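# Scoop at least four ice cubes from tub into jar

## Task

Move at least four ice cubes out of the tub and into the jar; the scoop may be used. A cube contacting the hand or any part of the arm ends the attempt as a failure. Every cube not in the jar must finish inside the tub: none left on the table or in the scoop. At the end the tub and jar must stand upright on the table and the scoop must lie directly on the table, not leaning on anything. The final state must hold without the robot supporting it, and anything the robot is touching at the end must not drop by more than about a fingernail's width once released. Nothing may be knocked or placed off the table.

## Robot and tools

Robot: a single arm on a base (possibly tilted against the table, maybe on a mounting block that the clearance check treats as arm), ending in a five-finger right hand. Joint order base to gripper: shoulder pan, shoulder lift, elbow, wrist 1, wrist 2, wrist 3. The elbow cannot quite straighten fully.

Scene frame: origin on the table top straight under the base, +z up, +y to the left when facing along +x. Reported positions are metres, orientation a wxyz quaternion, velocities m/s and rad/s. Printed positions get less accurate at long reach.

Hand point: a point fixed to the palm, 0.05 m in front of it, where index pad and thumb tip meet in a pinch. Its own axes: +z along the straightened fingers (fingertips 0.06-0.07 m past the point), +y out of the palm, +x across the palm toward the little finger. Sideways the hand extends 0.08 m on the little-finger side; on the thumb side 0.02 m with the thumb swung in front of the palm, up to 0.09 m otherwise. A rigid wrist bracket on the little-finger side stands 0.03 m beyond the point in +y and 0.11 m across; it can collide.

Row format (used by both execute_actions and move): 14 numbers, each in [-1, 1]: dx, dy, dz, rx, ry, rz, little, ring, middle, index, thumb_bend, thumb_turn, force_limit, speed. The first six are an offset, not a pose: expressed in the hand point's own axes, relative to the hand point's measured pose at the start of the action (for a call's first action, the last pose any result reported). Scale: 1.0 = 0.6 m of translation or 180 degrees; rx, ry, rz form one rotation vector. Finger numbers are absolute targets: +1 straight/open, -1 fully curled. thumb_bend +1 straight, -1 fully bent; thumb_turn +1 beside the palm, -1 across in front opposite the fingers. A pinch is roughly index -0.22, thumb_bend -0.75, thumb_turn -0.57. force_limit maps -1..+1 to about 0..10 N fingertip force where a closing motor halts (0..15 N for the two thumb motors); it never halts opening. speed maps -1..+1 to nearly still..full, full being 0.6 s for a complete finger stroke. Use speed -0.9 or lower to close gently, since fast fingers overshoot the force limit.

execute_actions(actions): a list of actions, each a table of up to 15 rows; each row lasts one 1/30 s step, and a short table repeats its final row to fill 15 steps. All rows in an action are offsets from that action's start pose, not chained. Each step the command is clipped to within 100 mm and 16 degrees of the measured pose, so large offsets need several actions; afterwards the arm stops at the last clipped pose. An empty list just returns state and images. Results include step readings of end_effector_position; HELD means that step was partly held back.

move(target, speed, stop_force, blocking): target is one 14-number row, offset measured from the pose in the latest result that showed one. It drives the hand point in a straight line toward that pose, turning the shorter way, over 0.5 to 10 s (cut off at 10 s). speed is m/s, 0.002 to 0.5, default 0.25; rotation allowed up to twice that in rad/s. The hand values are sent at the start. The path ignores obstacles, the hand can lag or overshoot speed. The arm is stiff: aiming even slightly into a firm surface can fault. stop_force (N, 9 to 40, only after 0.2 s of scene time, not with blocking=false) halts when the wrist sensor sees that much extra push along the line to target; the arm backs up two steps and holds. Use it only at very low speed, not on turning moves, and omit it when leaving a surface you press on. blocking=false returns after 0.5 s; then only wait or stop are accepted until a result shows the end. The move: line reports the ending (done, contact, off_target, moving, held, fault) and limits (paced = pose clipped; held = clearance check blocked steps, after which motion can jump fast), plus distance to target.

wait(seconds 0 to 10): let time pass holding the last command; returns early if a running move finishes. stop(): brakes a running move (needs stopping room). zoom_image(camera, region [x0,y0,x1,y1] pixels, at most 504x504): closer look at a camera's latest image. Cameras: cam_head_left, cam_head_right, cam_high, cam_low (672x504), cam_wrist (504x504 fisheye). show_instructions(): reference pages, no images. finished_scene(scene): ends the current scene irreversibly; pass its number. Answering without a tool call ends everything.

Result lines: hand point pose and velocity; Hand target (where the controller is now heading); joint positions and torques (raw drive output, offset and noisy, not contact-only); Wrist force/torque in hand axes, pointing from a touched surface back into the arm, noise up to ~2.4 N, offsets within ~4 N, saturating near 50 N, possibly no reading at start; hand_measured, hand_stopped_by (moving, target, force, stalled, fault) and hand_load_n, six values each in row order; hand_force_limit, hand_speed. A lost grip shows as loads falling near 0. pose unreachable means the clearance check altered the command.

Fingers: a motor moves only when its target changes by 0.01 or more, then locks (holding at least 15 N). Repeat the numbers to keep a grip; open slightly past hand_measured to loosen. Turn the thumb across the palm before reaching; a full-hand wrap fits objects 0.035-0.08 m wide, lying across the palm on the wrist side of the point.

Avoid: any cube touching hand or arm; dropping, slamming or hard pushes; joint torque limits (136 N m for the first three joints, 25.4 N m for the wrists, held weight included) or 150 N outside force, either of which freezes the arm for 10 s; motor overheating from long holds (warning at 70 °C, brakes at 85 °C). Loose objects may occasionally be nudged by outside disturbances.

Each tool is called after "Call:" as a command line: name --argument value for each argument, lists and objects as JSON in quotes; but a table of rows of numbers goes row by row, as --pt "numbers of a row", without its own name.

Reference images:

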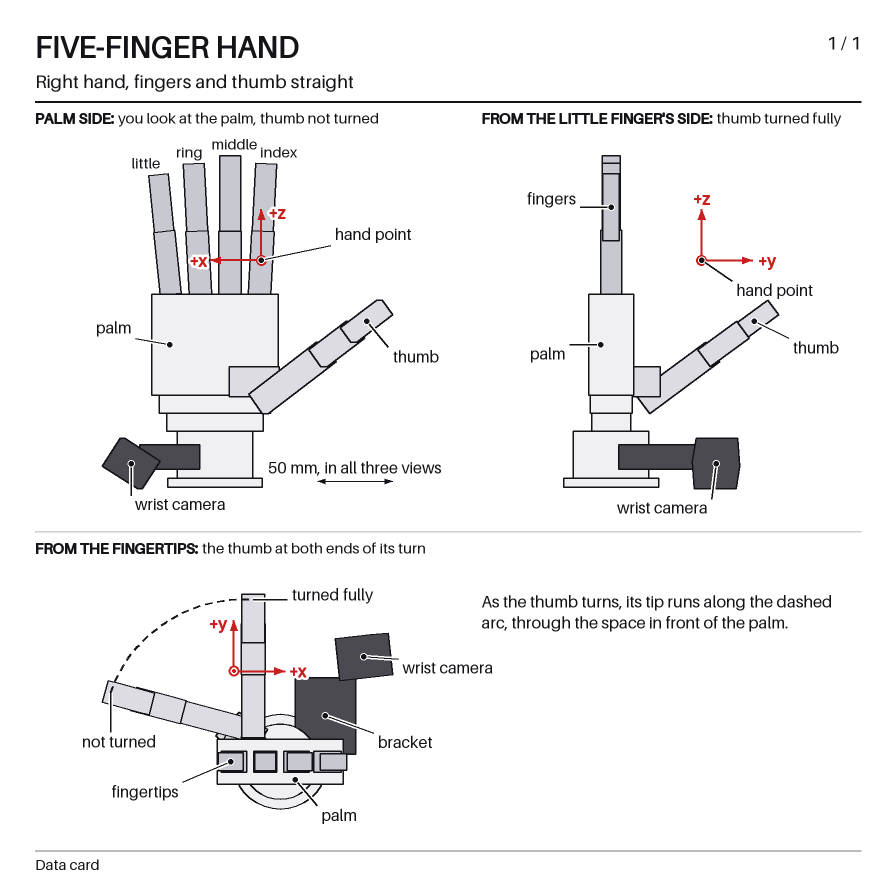

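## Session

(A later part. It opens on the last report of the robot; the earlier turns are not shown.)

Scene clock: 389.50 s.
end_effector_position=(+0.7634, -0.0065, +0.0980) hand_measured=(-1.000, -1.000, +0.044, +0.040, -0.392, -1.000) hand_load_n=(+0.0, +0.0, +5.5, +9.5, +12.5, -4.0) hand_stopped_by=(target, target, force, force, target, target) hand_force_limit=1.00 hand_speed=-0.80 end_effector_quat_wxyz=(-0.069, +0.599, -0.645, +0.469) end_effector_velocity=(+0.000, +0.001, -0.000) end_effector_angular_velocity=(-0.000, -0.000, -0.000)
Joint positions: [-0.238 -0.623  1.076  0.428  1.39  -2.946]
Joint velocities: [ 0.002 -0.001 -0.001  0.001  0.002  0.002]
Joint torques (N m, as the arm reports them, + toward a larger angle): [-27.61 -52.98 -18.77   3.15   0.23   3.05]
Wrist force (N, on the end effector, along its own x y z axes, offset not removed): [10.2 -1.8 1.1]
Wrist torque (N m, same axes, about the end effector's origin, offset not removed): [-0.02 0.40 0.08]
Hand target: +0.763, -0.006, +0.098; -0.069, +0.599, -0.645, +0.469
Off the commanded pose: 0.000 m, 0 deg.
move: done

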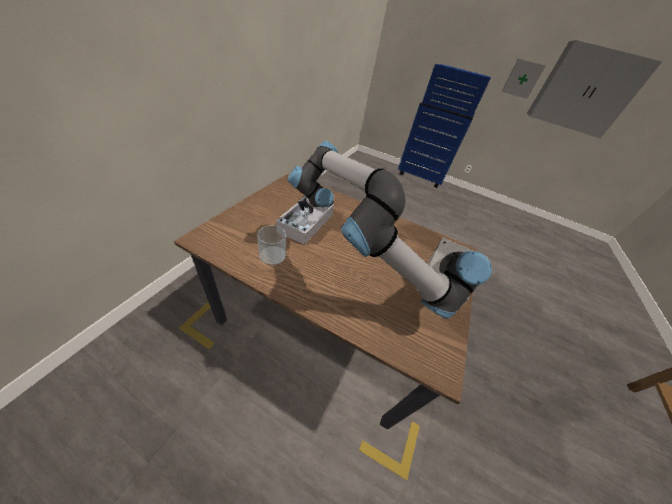

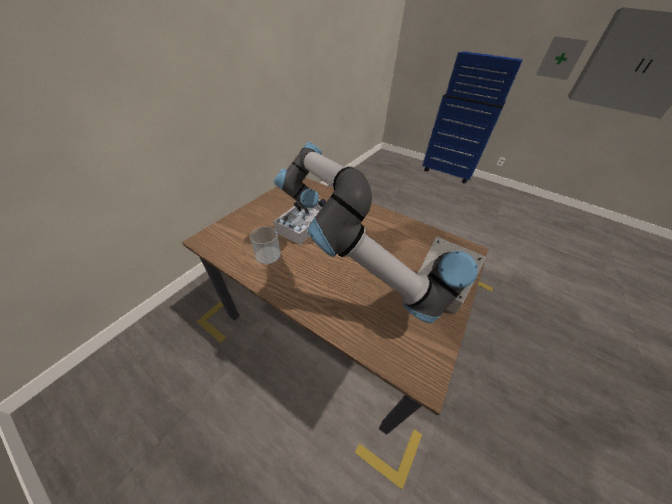

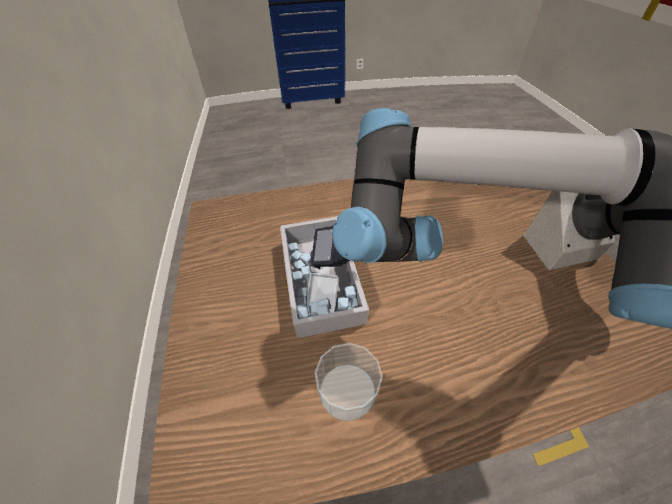

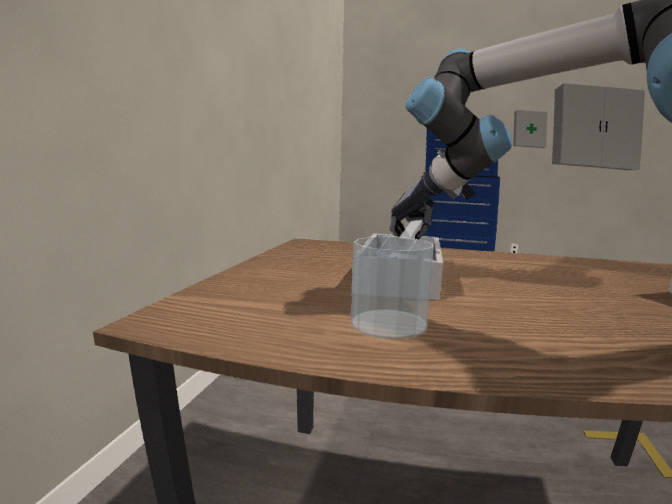

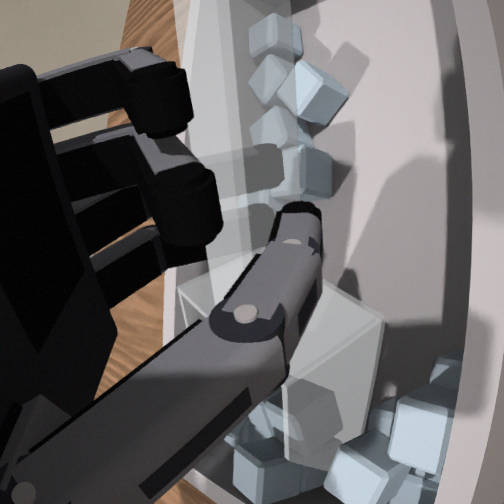

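Call:
move --target '[0.034,0.014,0.0115,0,-0.051,0.066,-1,-1,-0.8,-0.8,-0.4,-1,1,-0.8]' --speed 0.04

Call:
move --target '[0.018,0,0,0,-0.085,0.11,-1,-1,-0.8,-0.8,-0.4,-1,1,-0.8]' --speed 0.05

Call:
zoom_image --camera "cam_high" --region '[250,180,430,350]'

Scene clock: 400.67 s.
end_effector_position=(+0.7564, -0.0286, +0.0980) hand_measured=(-1.000, -1.000, +0.044, +0.042, -0.392, -1.000) hand_load_n=(+0.0, +0.0, +3.5, +9.0, +10.5, -2.5) hand_stopped_by=(target, target, force, force, target, target) hand_force_limit=1.00 hand_speed=-0.80 end_effector_quat_wxyz=(+0.168, -0.565, +0.696, -0.410) end_effector_velocity=(-0.001, -0.001, +0.001) end_effector_angular_velocity=(+0.007, -0.003, +0.001)
Joint positions: [-0.34  -0.616  1.183  0.294  1.17  -2.808]
Joint velocities: [-0.004 -0.001  0.005 -0.006 -0.007  0.003]
Joint torques (N m, as the arm reports them, + toward a larger angle): [-51.52 -23.01  -5.8   -1.77  -1.84   2.81]
Wrist force (N, on the end effector, along its own x y z axes, offset not removed): [0.3 6.3 2.4]
Wrist torque (N m, same axes, about the end effector's origin, offset not removed): [0.73 -0.05 0.08]
Hand target: +0.756, -0.029, +0.098; +0.169, -0.565, +0.696, -0.410
Off the commanded pose: 0.000 m, 0 deg.
move: done

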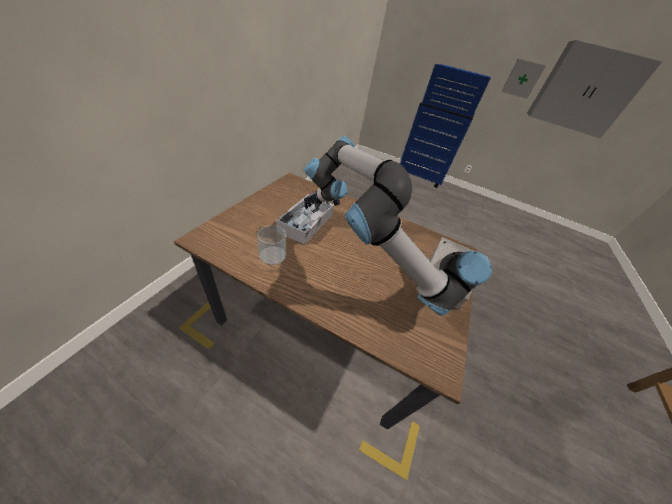

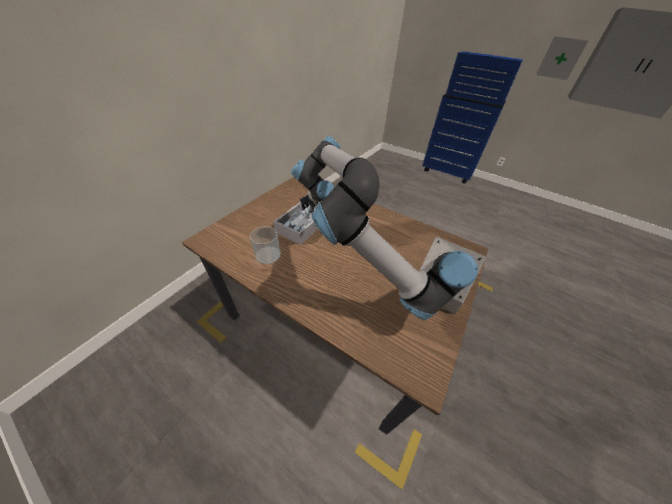

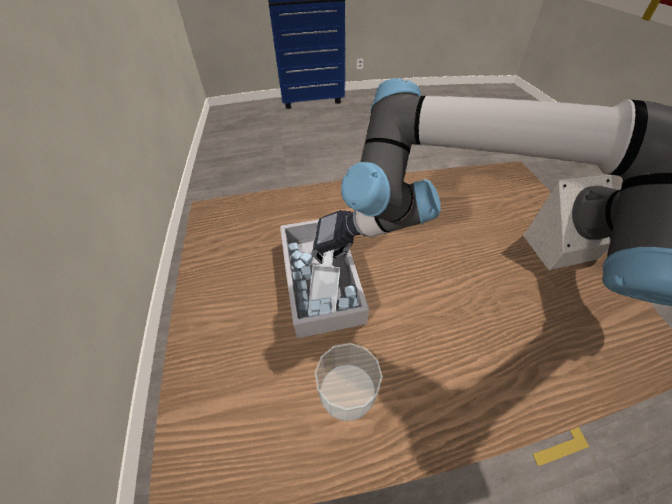

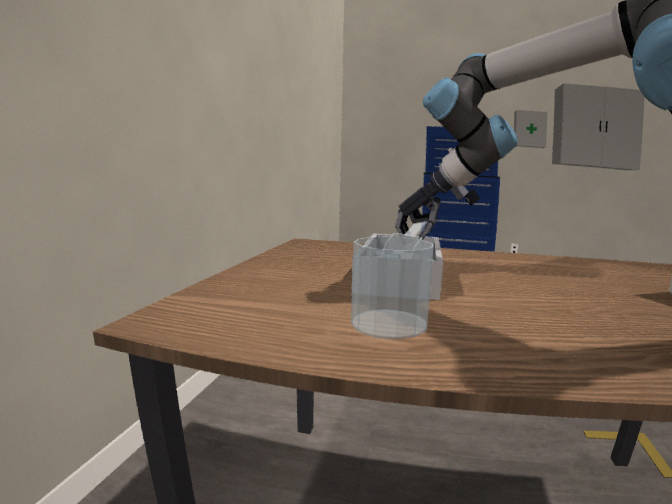

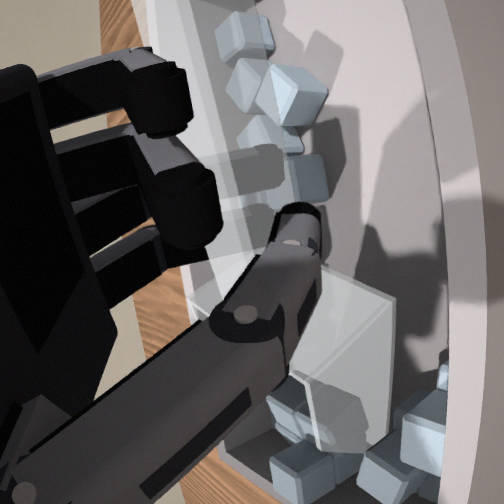

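Scene clock: 405.30 s.
end_effector_position=(+0.7532, -0.0386, +0.1005) hand_measured=(-1.000, -1.000, +0.044, +0.042, -0.392, -1.000) hand_load_n=(+0.0, +0.0, +3.5, +8.5, +10.5, -3.0) hand_stopped_by=(target, target, force, force, target, target) hand_force_limit=1.00 hand_speed=-0.80 end_effector_quat_wxyz=(+0.327, -0.486, +0.754, -0.297) end_effector_velocity=(+0.000, +0.000, +0.000) end_effector_angular_velocity=(+0.006, -0.003, +0.001)
Joint positions: [-0.451 -0.573  1.298  0.036  0.86  -2.478]
Joint velocities: [-0.001  0.     0.002 -0.007 -0.004  0.007]
Joint torques (N m, as the arm reports them, + toward a larger angle): [-49.56 -21.33  -8.12  -2.2   -1.91   2.78]
Wrist force (N, on the end effector, along its own x y z axes, offset not removed): [0.6 1.6 0.5]
Wrist torque (N m, same axes, about the end effector's origin, offset not removed): [0.10 0.05 0.07]
Hand target: +0.753, -0.039, +0.100; +0.327, -0.486, +0.754, -0.297
Off the commanded pose: 0.000 m, 0 deg.
move: done

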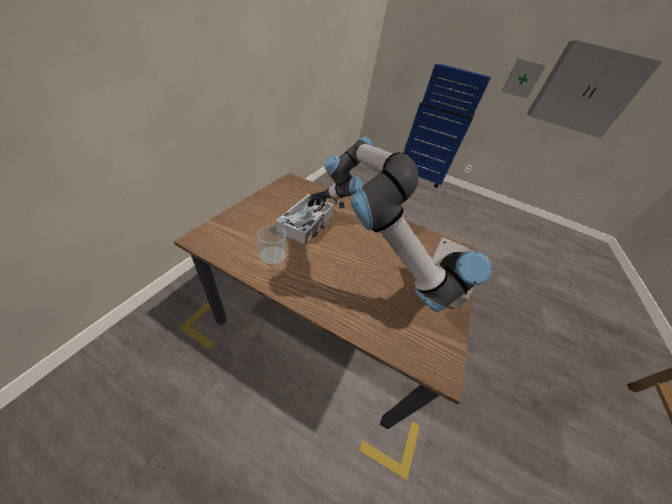

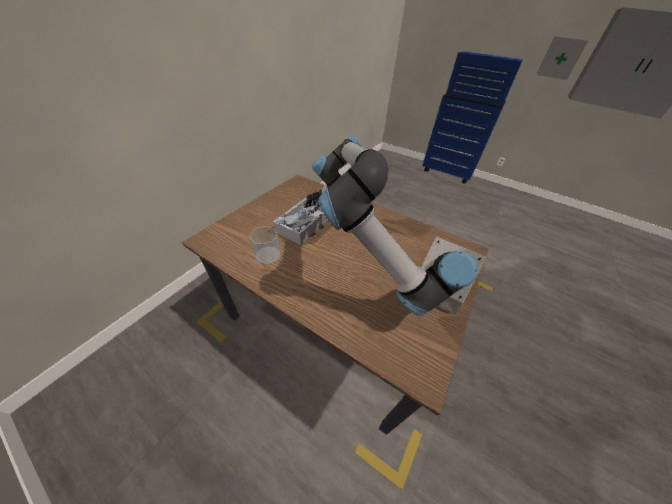

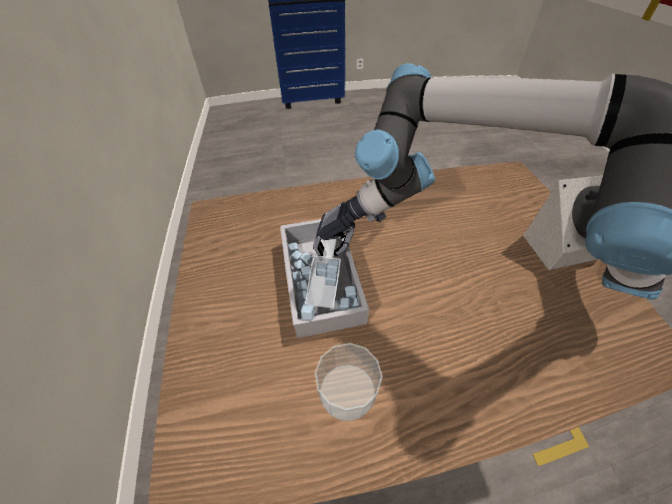

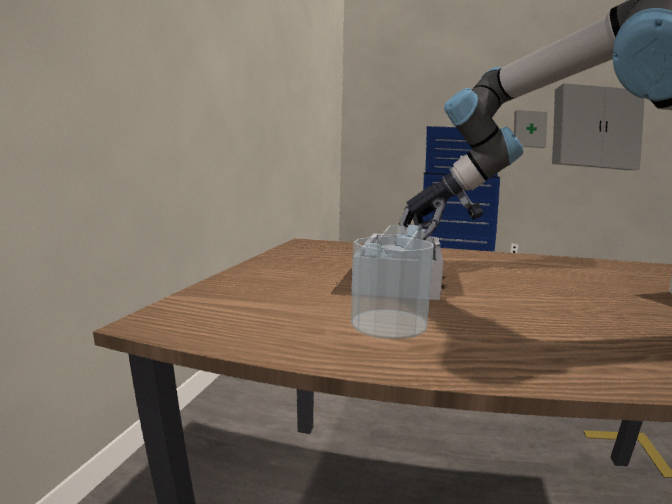

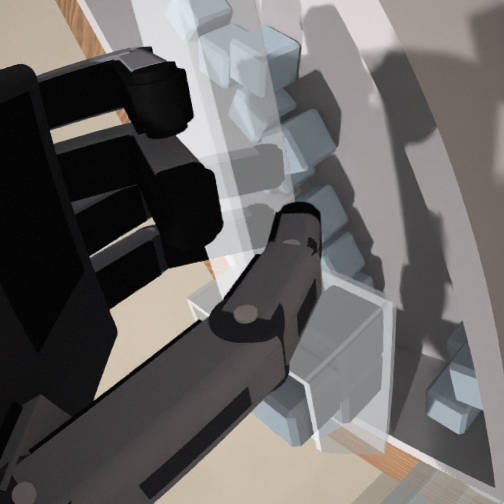

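Region (250, 180, 430, 350) of cam_high's 672x504 image, scaled by 2.800, with more detail than that image has.

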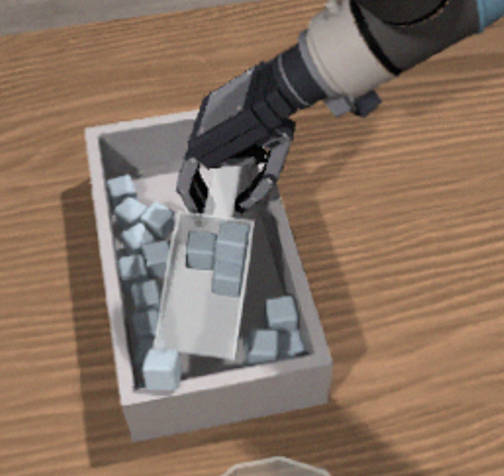

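Call:
move --target '[0.04,0,0,0,0,0,-1,-1,-0.85,-0.8,-0.4,-1,1,-0.8]' --speed 0.03

Call:
move --target '[-0.044,-0.166,-0.132,0,0,0,-1,-1,-0.85,-0.8,-0.4,-1,1,-0.8]' --speed 0.07

Call:
zoom_image --camera "cam_high" --region '[250,180,430,350]'

Scene clock: 414.33 s.
end_effector_position=(+0.7457, -0.0608, +0.0956) hand_measured=(-1.000, -1.000, +0.020, +0.040, -0.392, -1.000) hand_load_n=(+0.0, +0.0, +10.0, +6.0, +14.5, -1.0) hand_stopped_by=(target, target, force, force, target, target) hand_force_limit=1.00 hand_speed=-0.80 end_effector_quat_wxyz=(+0.327, -0.486, +0.754, -0.297) end_effector_velocity=(-0.000, -0.002, +0.000) end_effector_angular_velocity=(-0.000, -0.001, +0.000)
Joint positions: [-0.476 -0.545  1.307  0.015  0.843 -2.501]
Joint velocities: [-0.002  0.002 -0.    -0.001 -0.001 -0.001]
Joint torques (N m, as the arm reports them, + toward a larger angle): [-49.58 -22.8   -7.34  -2.15  -1.92  -2.78]
Wrist force (N, on the end effector, along its own x y z axes, offset not removed): [-0.1 3.1 1.5]
Wrist torque (N m, same axes, about the end effector's origin, offset not removed): [0.16 0.03 0.07]
Hand target: +0.746, -0.061, +0.096; +0.327, -0.486, +0.754, -0.297
Off the commanded pose: 0.000 m, 0 deg.
move: done

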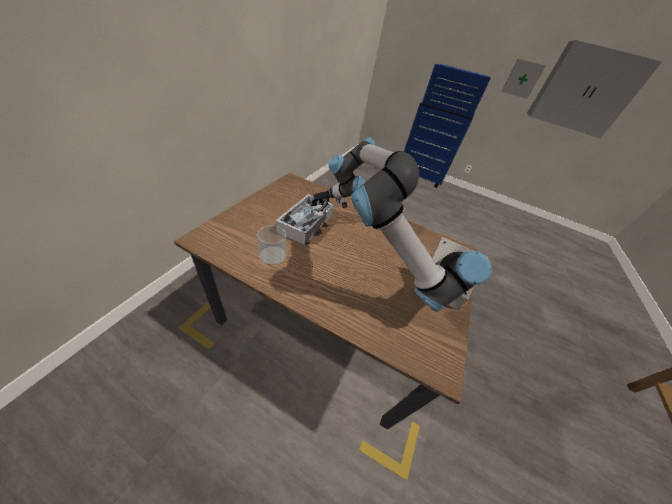

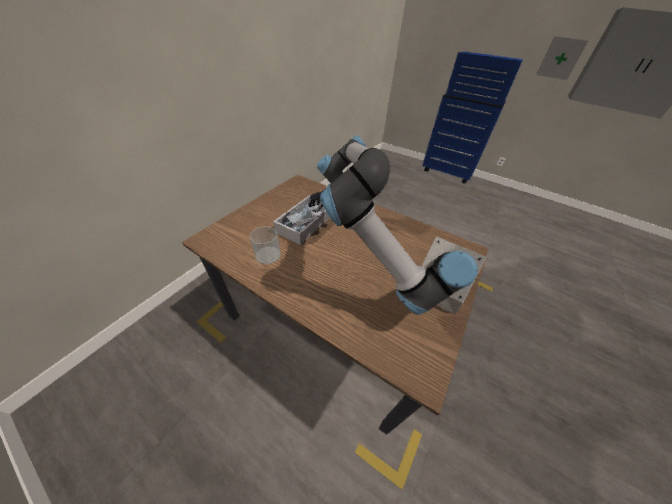

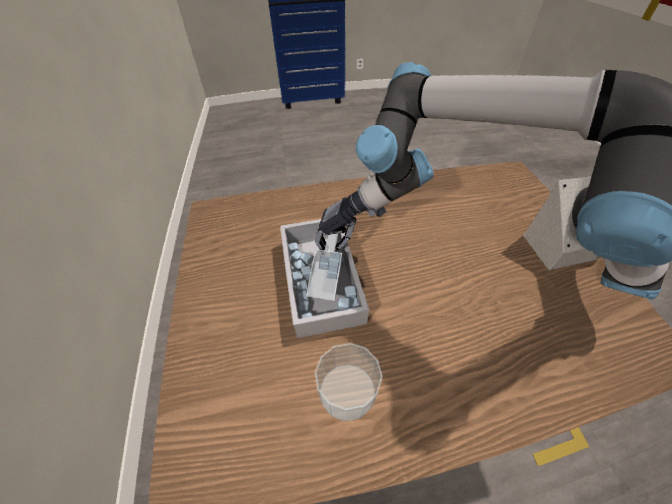

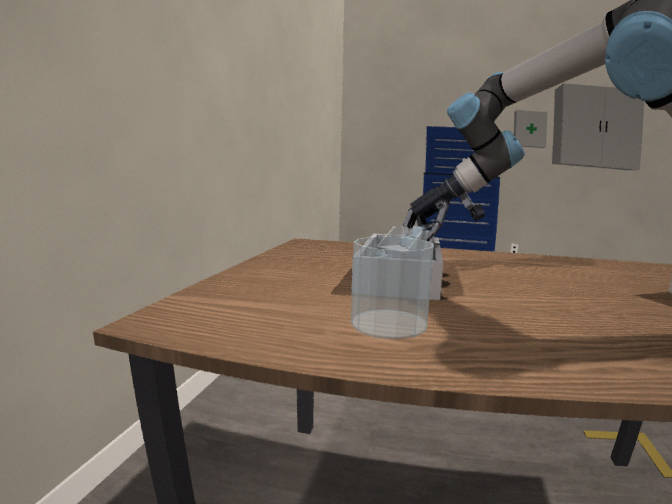

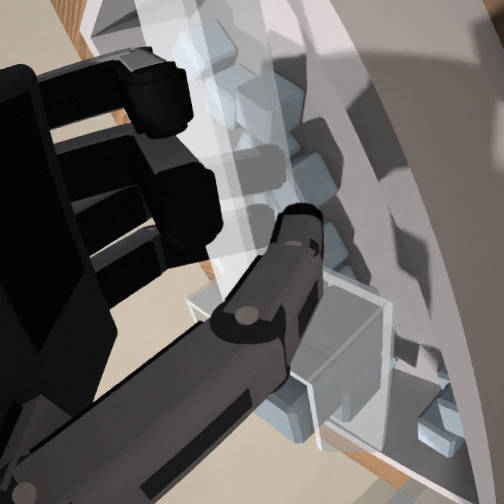

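Scene clock: 416.57 s.
end_effector_position=(+0.7457, -0.0611, +0.2255) hand_measured=(-1.000, -1.000, +0.020, +0.040, -0.392, -1.000) hand_load_n=(+0.0, +0.0, +10.0, +6.0, +14.5, -1.0) hand_stopped_by=(target, target, force, force, target, target) hand_force_limit=1.00 hand_speed=-0.80 end_effector_quat_wxyz=(+0.327, -0.486, +0.754, -0.297) end_effector_velocity=(+0.000, +0.002, -0.000) end_effector_angular_velocity=(-0.002, +0.002, +0.003)
Joint positions: [-0.608 -0.601  1.153  0.319  0.753 -2.636]
Joint velocities: [ 0.002 -0.001 -0.003  0.004 -0.    -0.003]
Joint torques (N m, as the arm reports them, + toward a larger angle): [-48.83 -39.28 -21.84   2.48  -2.45  -2.52]
Wrist force (N, on the end effector, along its own x y z axes, offset not removed): [1.4 3.4 4.1]
Wrist torque (N m, same axes, about the end effector's origin, offset not removed): [0.11 -0.14 0.05]
Hand target: +0.746, -0.061, +0.226; +0.327, -0.486, +0.754, -0.297
Off the commanded pose: 0.000 m, 0 deg.
move: done

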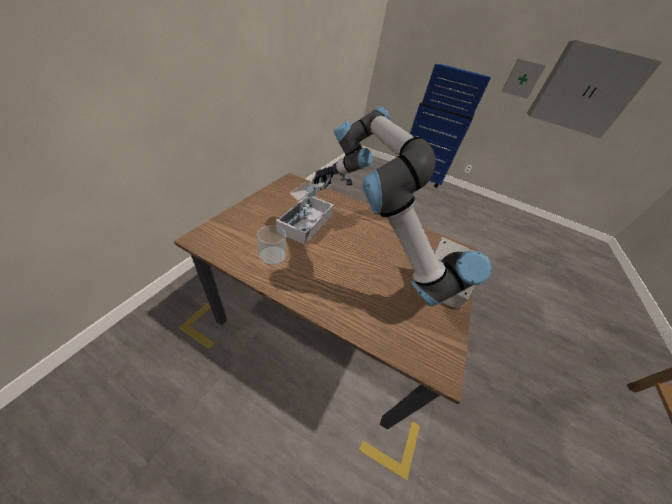

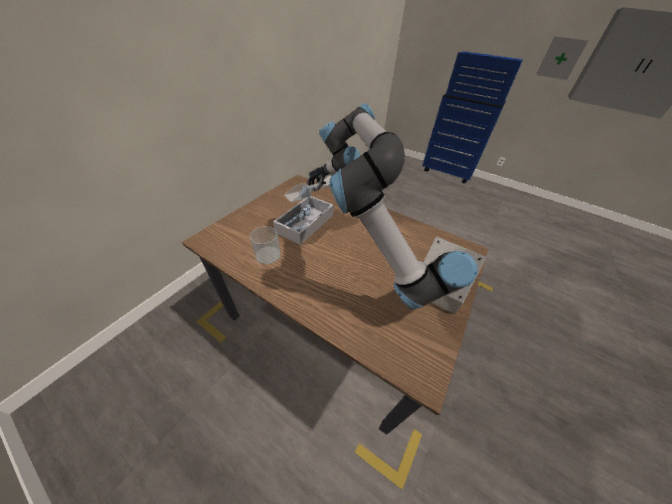

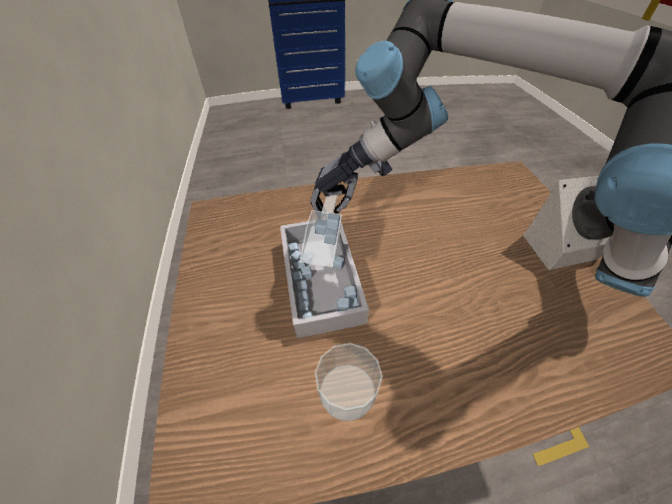

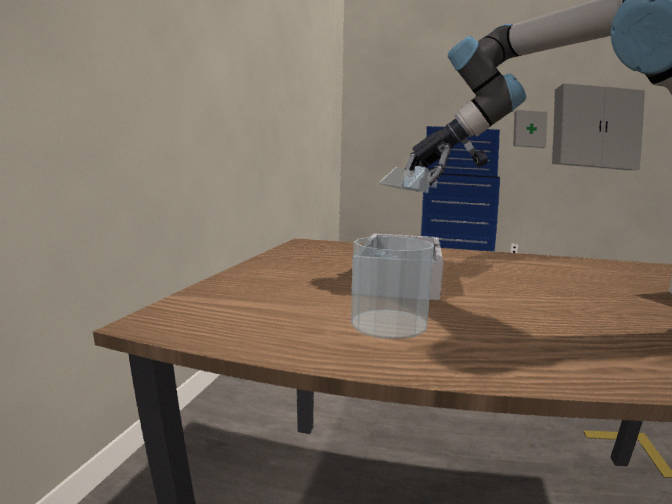

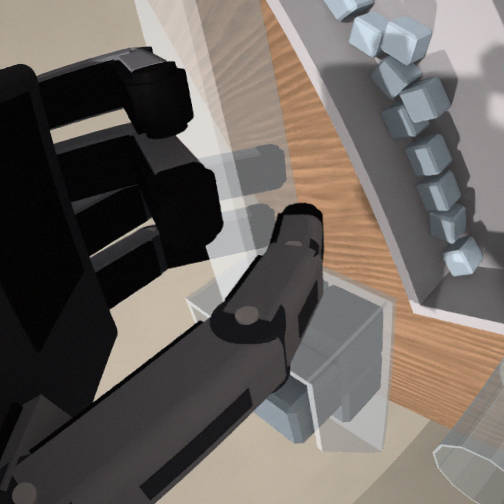

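Region (250, 180, 430, 350) of cam_high's 672x504 image, scaled by 2.800, with more detail than that image has.

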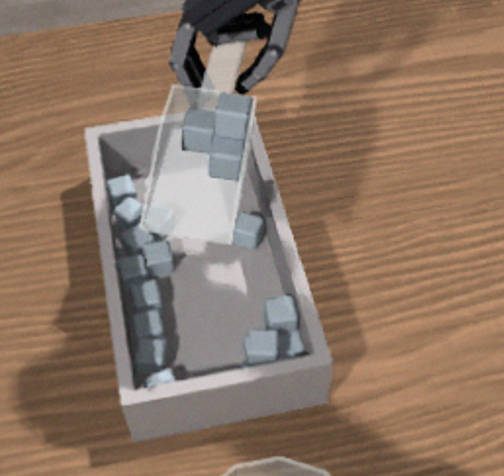

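Call:
move --target '[-0.23,0.137,-0.04,0,0,0,-1,-1,-0.85,-0.8,-0.4,-1,1,-0.8]' --speed 0.05

Scene clock: 425.13 s.
end_effector_position=(+0.7260, +0.0989, +0.2056) hand_measured=(-1.000, -1.000, +0.020, +0.040, -0.392, -1.000) hand_load_n=(+0.0, +0.0, +10.0, +6.0, +14.5, -1.0) hand_stopped_by=(target, target, force, force, target, target) hand_force_limit=1.00 hand_speed=-0.80 end_effector_quat_wxyz=(+0.327, -0.486, +0.754, -0.297) end_effector_velocity=(-0.000, +0.002, -0.001) end_effector_angular_velocity=(-0.000, +0.001, +0.000)
Joint positions: [-0.436 -0.878  1.368  0.262  0.871 -2.464]
Joint velocities: [ 0.002 -0.002  0.001  0.001  0.002  0.001]
Joint torques (N m, as the arm reports them, + toward a larger angle): [-31.33 -42.78  -7.25   2.15   3.12   2.77]
Wrist force (N, on the end effector, along its own x y z axes, offset not removed): [4.2 4.6 -0.2]
Wrist torque (N m, same axes, about the end effector's origin, offset not removed): [0.48 -0.48 0.25]
Hand target: +0.726, +0.099, +0.206; +0.327, -0.486, +0.754, -0.297
Off the commanded pose: 0.000 m, 0 deg.
move: done

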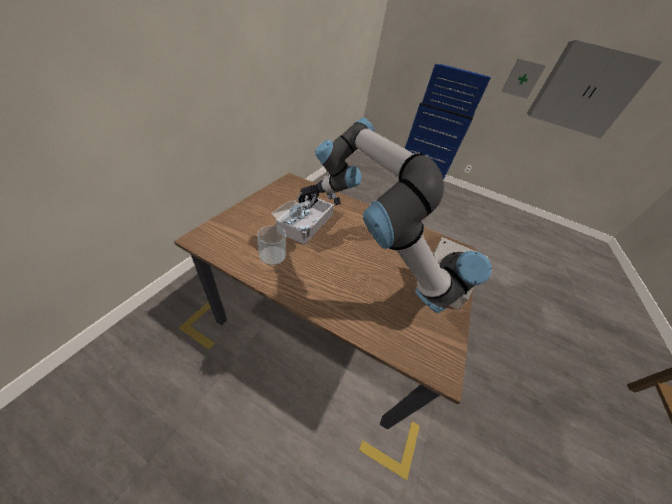

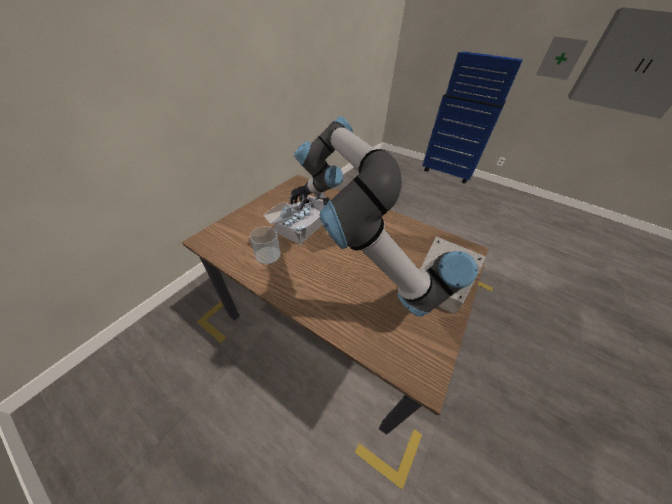

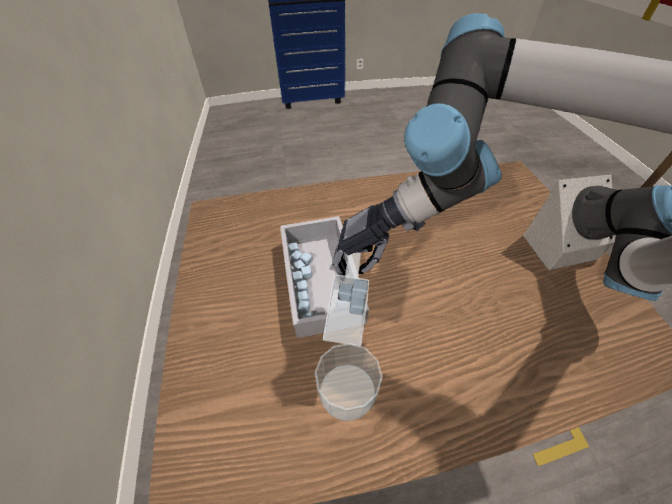

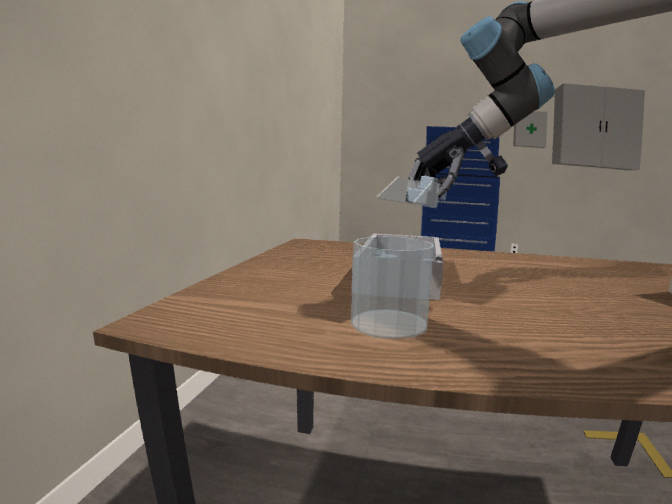

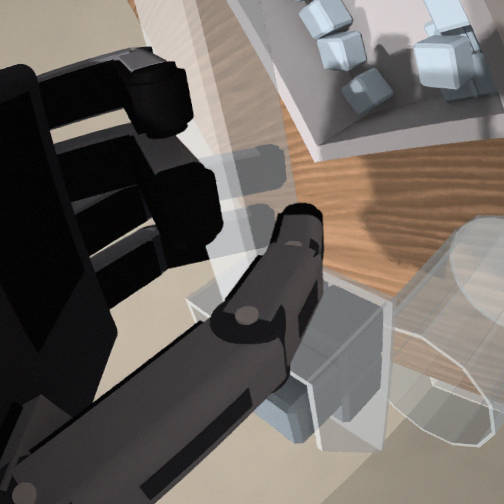

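Move (0,0.04,−0.02).

Call:
move --target '[-0.055,0.049,0.0116,0,0,0,-1,-1,-0.85,-0.8,-0.4,-1,1,-0.8]' --speed 0.04

Call:
move --target '[0,0,0,0,0.058,-0.075,-1,-1,-0.85,-0.8,-0.4,-1,1,-0.8]' --speed 0.04

Scene clock: 431.60 s.
end_effector_position=(+0.7259, +0.1389, +0.1856) hand_measured=(-1.000, -1.000, +0.020, +0.040, -0.392, -1.000) hand_load_n=(+0.0, +0.0, +10.0, +6.0, +14.5, -1.0) hand_stopped_by=(target, target, force, force, target, target) hand_force_limit=1.00 hand_speed=-0.80 end_effector_quat_wxyz=(+0.327, -0.486, +0.754, -0.297) end_effector_velocity=(+0.000, +0.001, -0.001) end_effector_angular_velocity=(+0.000, -0.000, -0.001)
Joint positions: [-0.365 -0.918  1.391  0.241  0.924 -2.403]
Joint velocities: [ 0.002 -0.     0.    -0.001  0.002  0.002]
Joint torques (N m, as the arm reports them, + toward a larger angle): [-30.98 -42.19  -6.45  -2.14   2.91   2.64]
Wrist force (N, on the end effector, along its own x y z axes, offset not removed): [1.9 3.0 0.7]
Wrist torque (N m, same axes, about the end effector's origin, offset not removed): [0.34 -0.28 0.15]
Hand target: +0.726, +0.139, +0.186; +0.327, -0.486, +0.754, -0.297
Off the commanded pose: 0.000 m, 0 deg.
move: done

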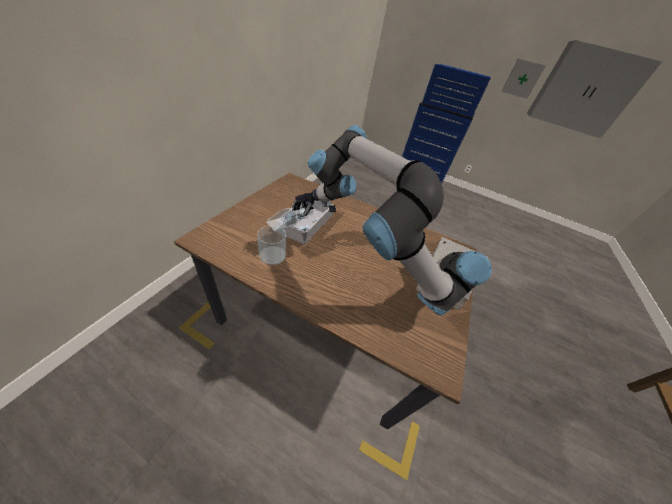

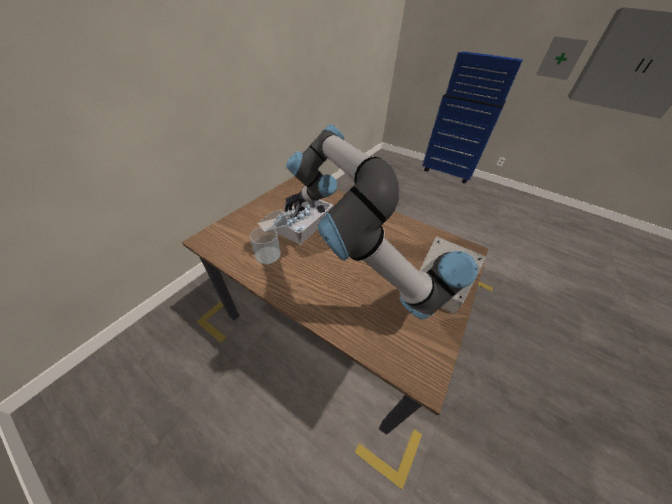

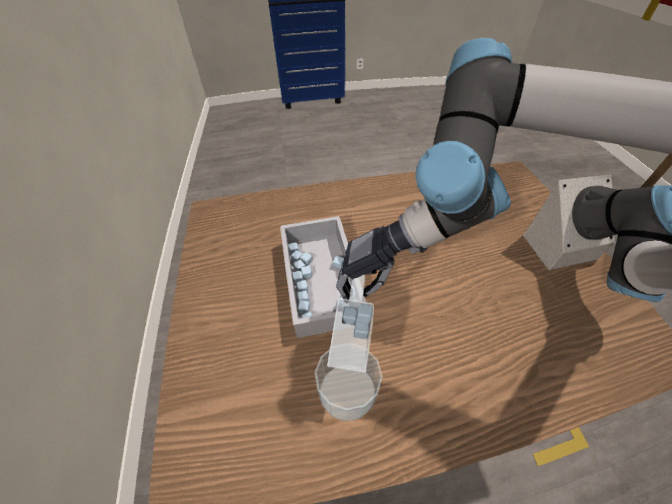

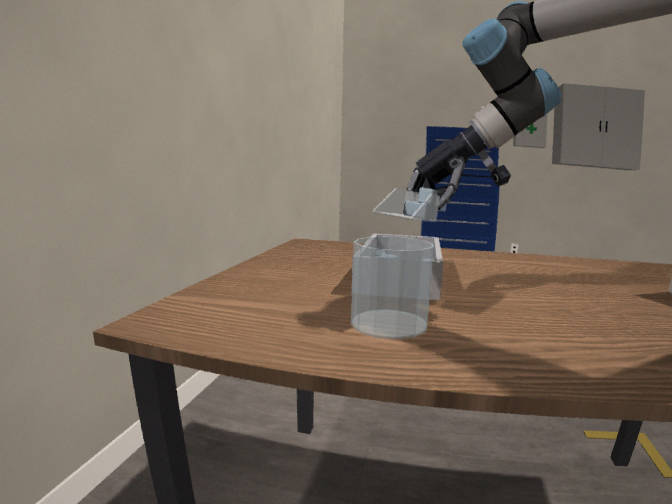

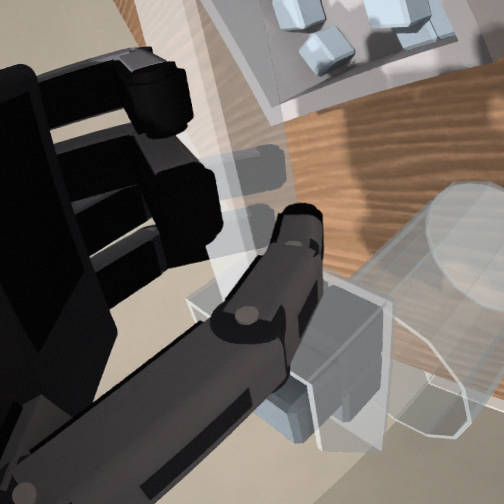

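Scene clock: 435.57 s.
end_effector_position=(+0.7259, +0.1389, +0.1857) hand_measured=(-1.000, -1.000, +0.020, +0.040, -0.392, -1.000) hand_load_n=(+0.0, +0.0, +10.0, +6.0, +14.5, -1.0) hand_stopped_by=(target, target, force, force, target, target) hand_force_limit=1.00 hand_speed=-0.80 end_effector_quat_wxyz=(+0.220, -0.543, +0.718, -0.376) end_effector_velocity=(-0.000, +0.001, -0.000) end_effector_angular_velocity=(-0.009, +0.003, +0.001)
Joint positions: [-0.301 -0.908  1.257  0.46   1.119 -2.651]
Joint velocities: [ 0.003 -0.    -0.004  0.006  0.007 -0.007]
Joint torques (N m, as the arm reports them, + toward a larger angle): [-31.65 -13.89 -19.82   2.36   3.18  -2.71]
Wrist force (N, on the end effector, along its own x y z axes, offset not removed): [2.5 1.2 1.3]
Wrist torque (N m, same axes, about the end effector's origin, offset not removed): [-0.03 -0.57 0.17]
Hand target: +0.726, +0.139, +0.186; +0.220, -0.543, +0.718, -0.376
Off the commanded pose: 0.000 m, 0 deg.
move: done

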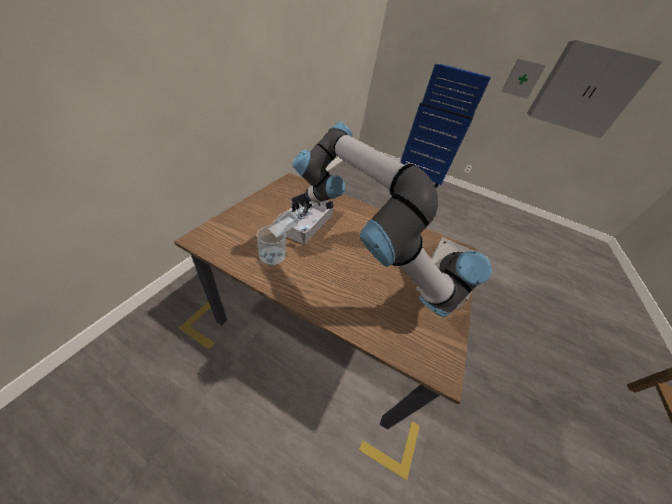

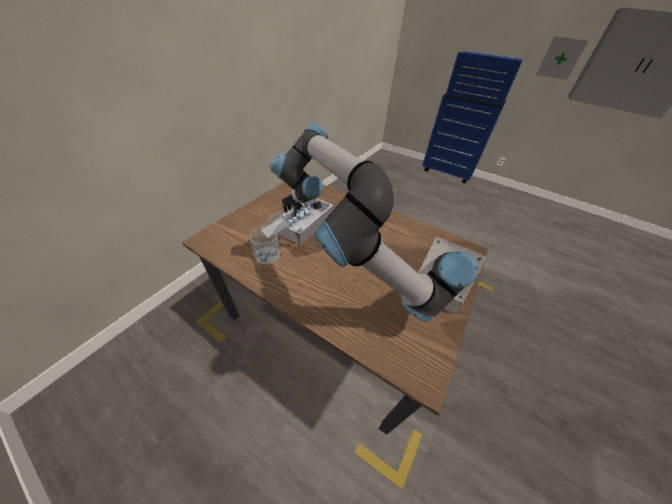

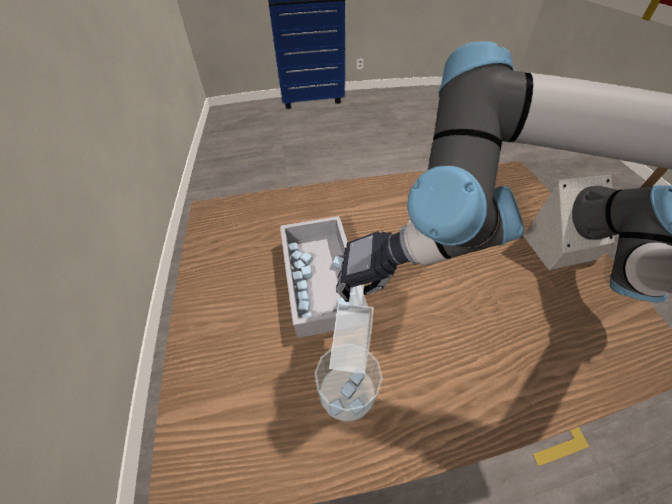

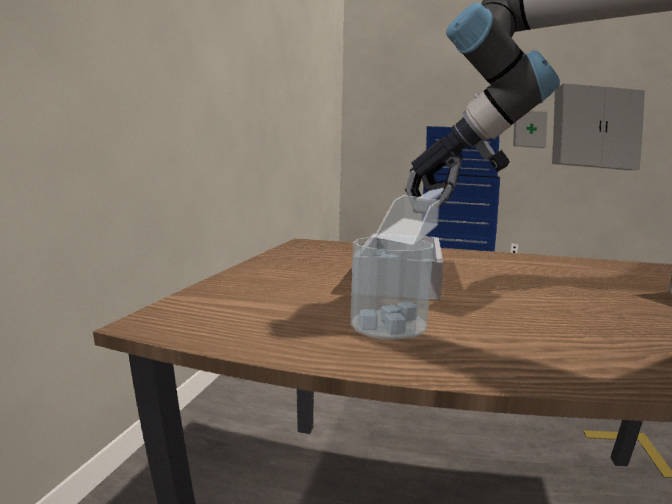

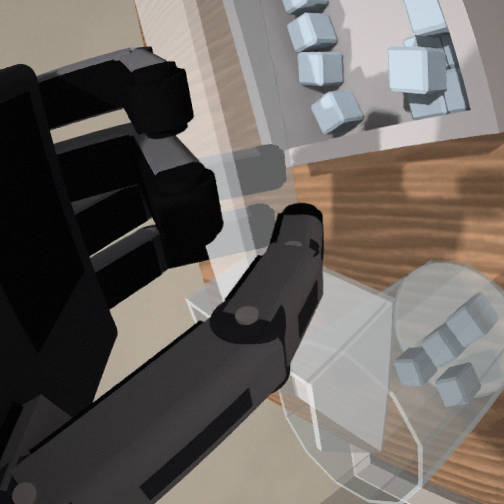

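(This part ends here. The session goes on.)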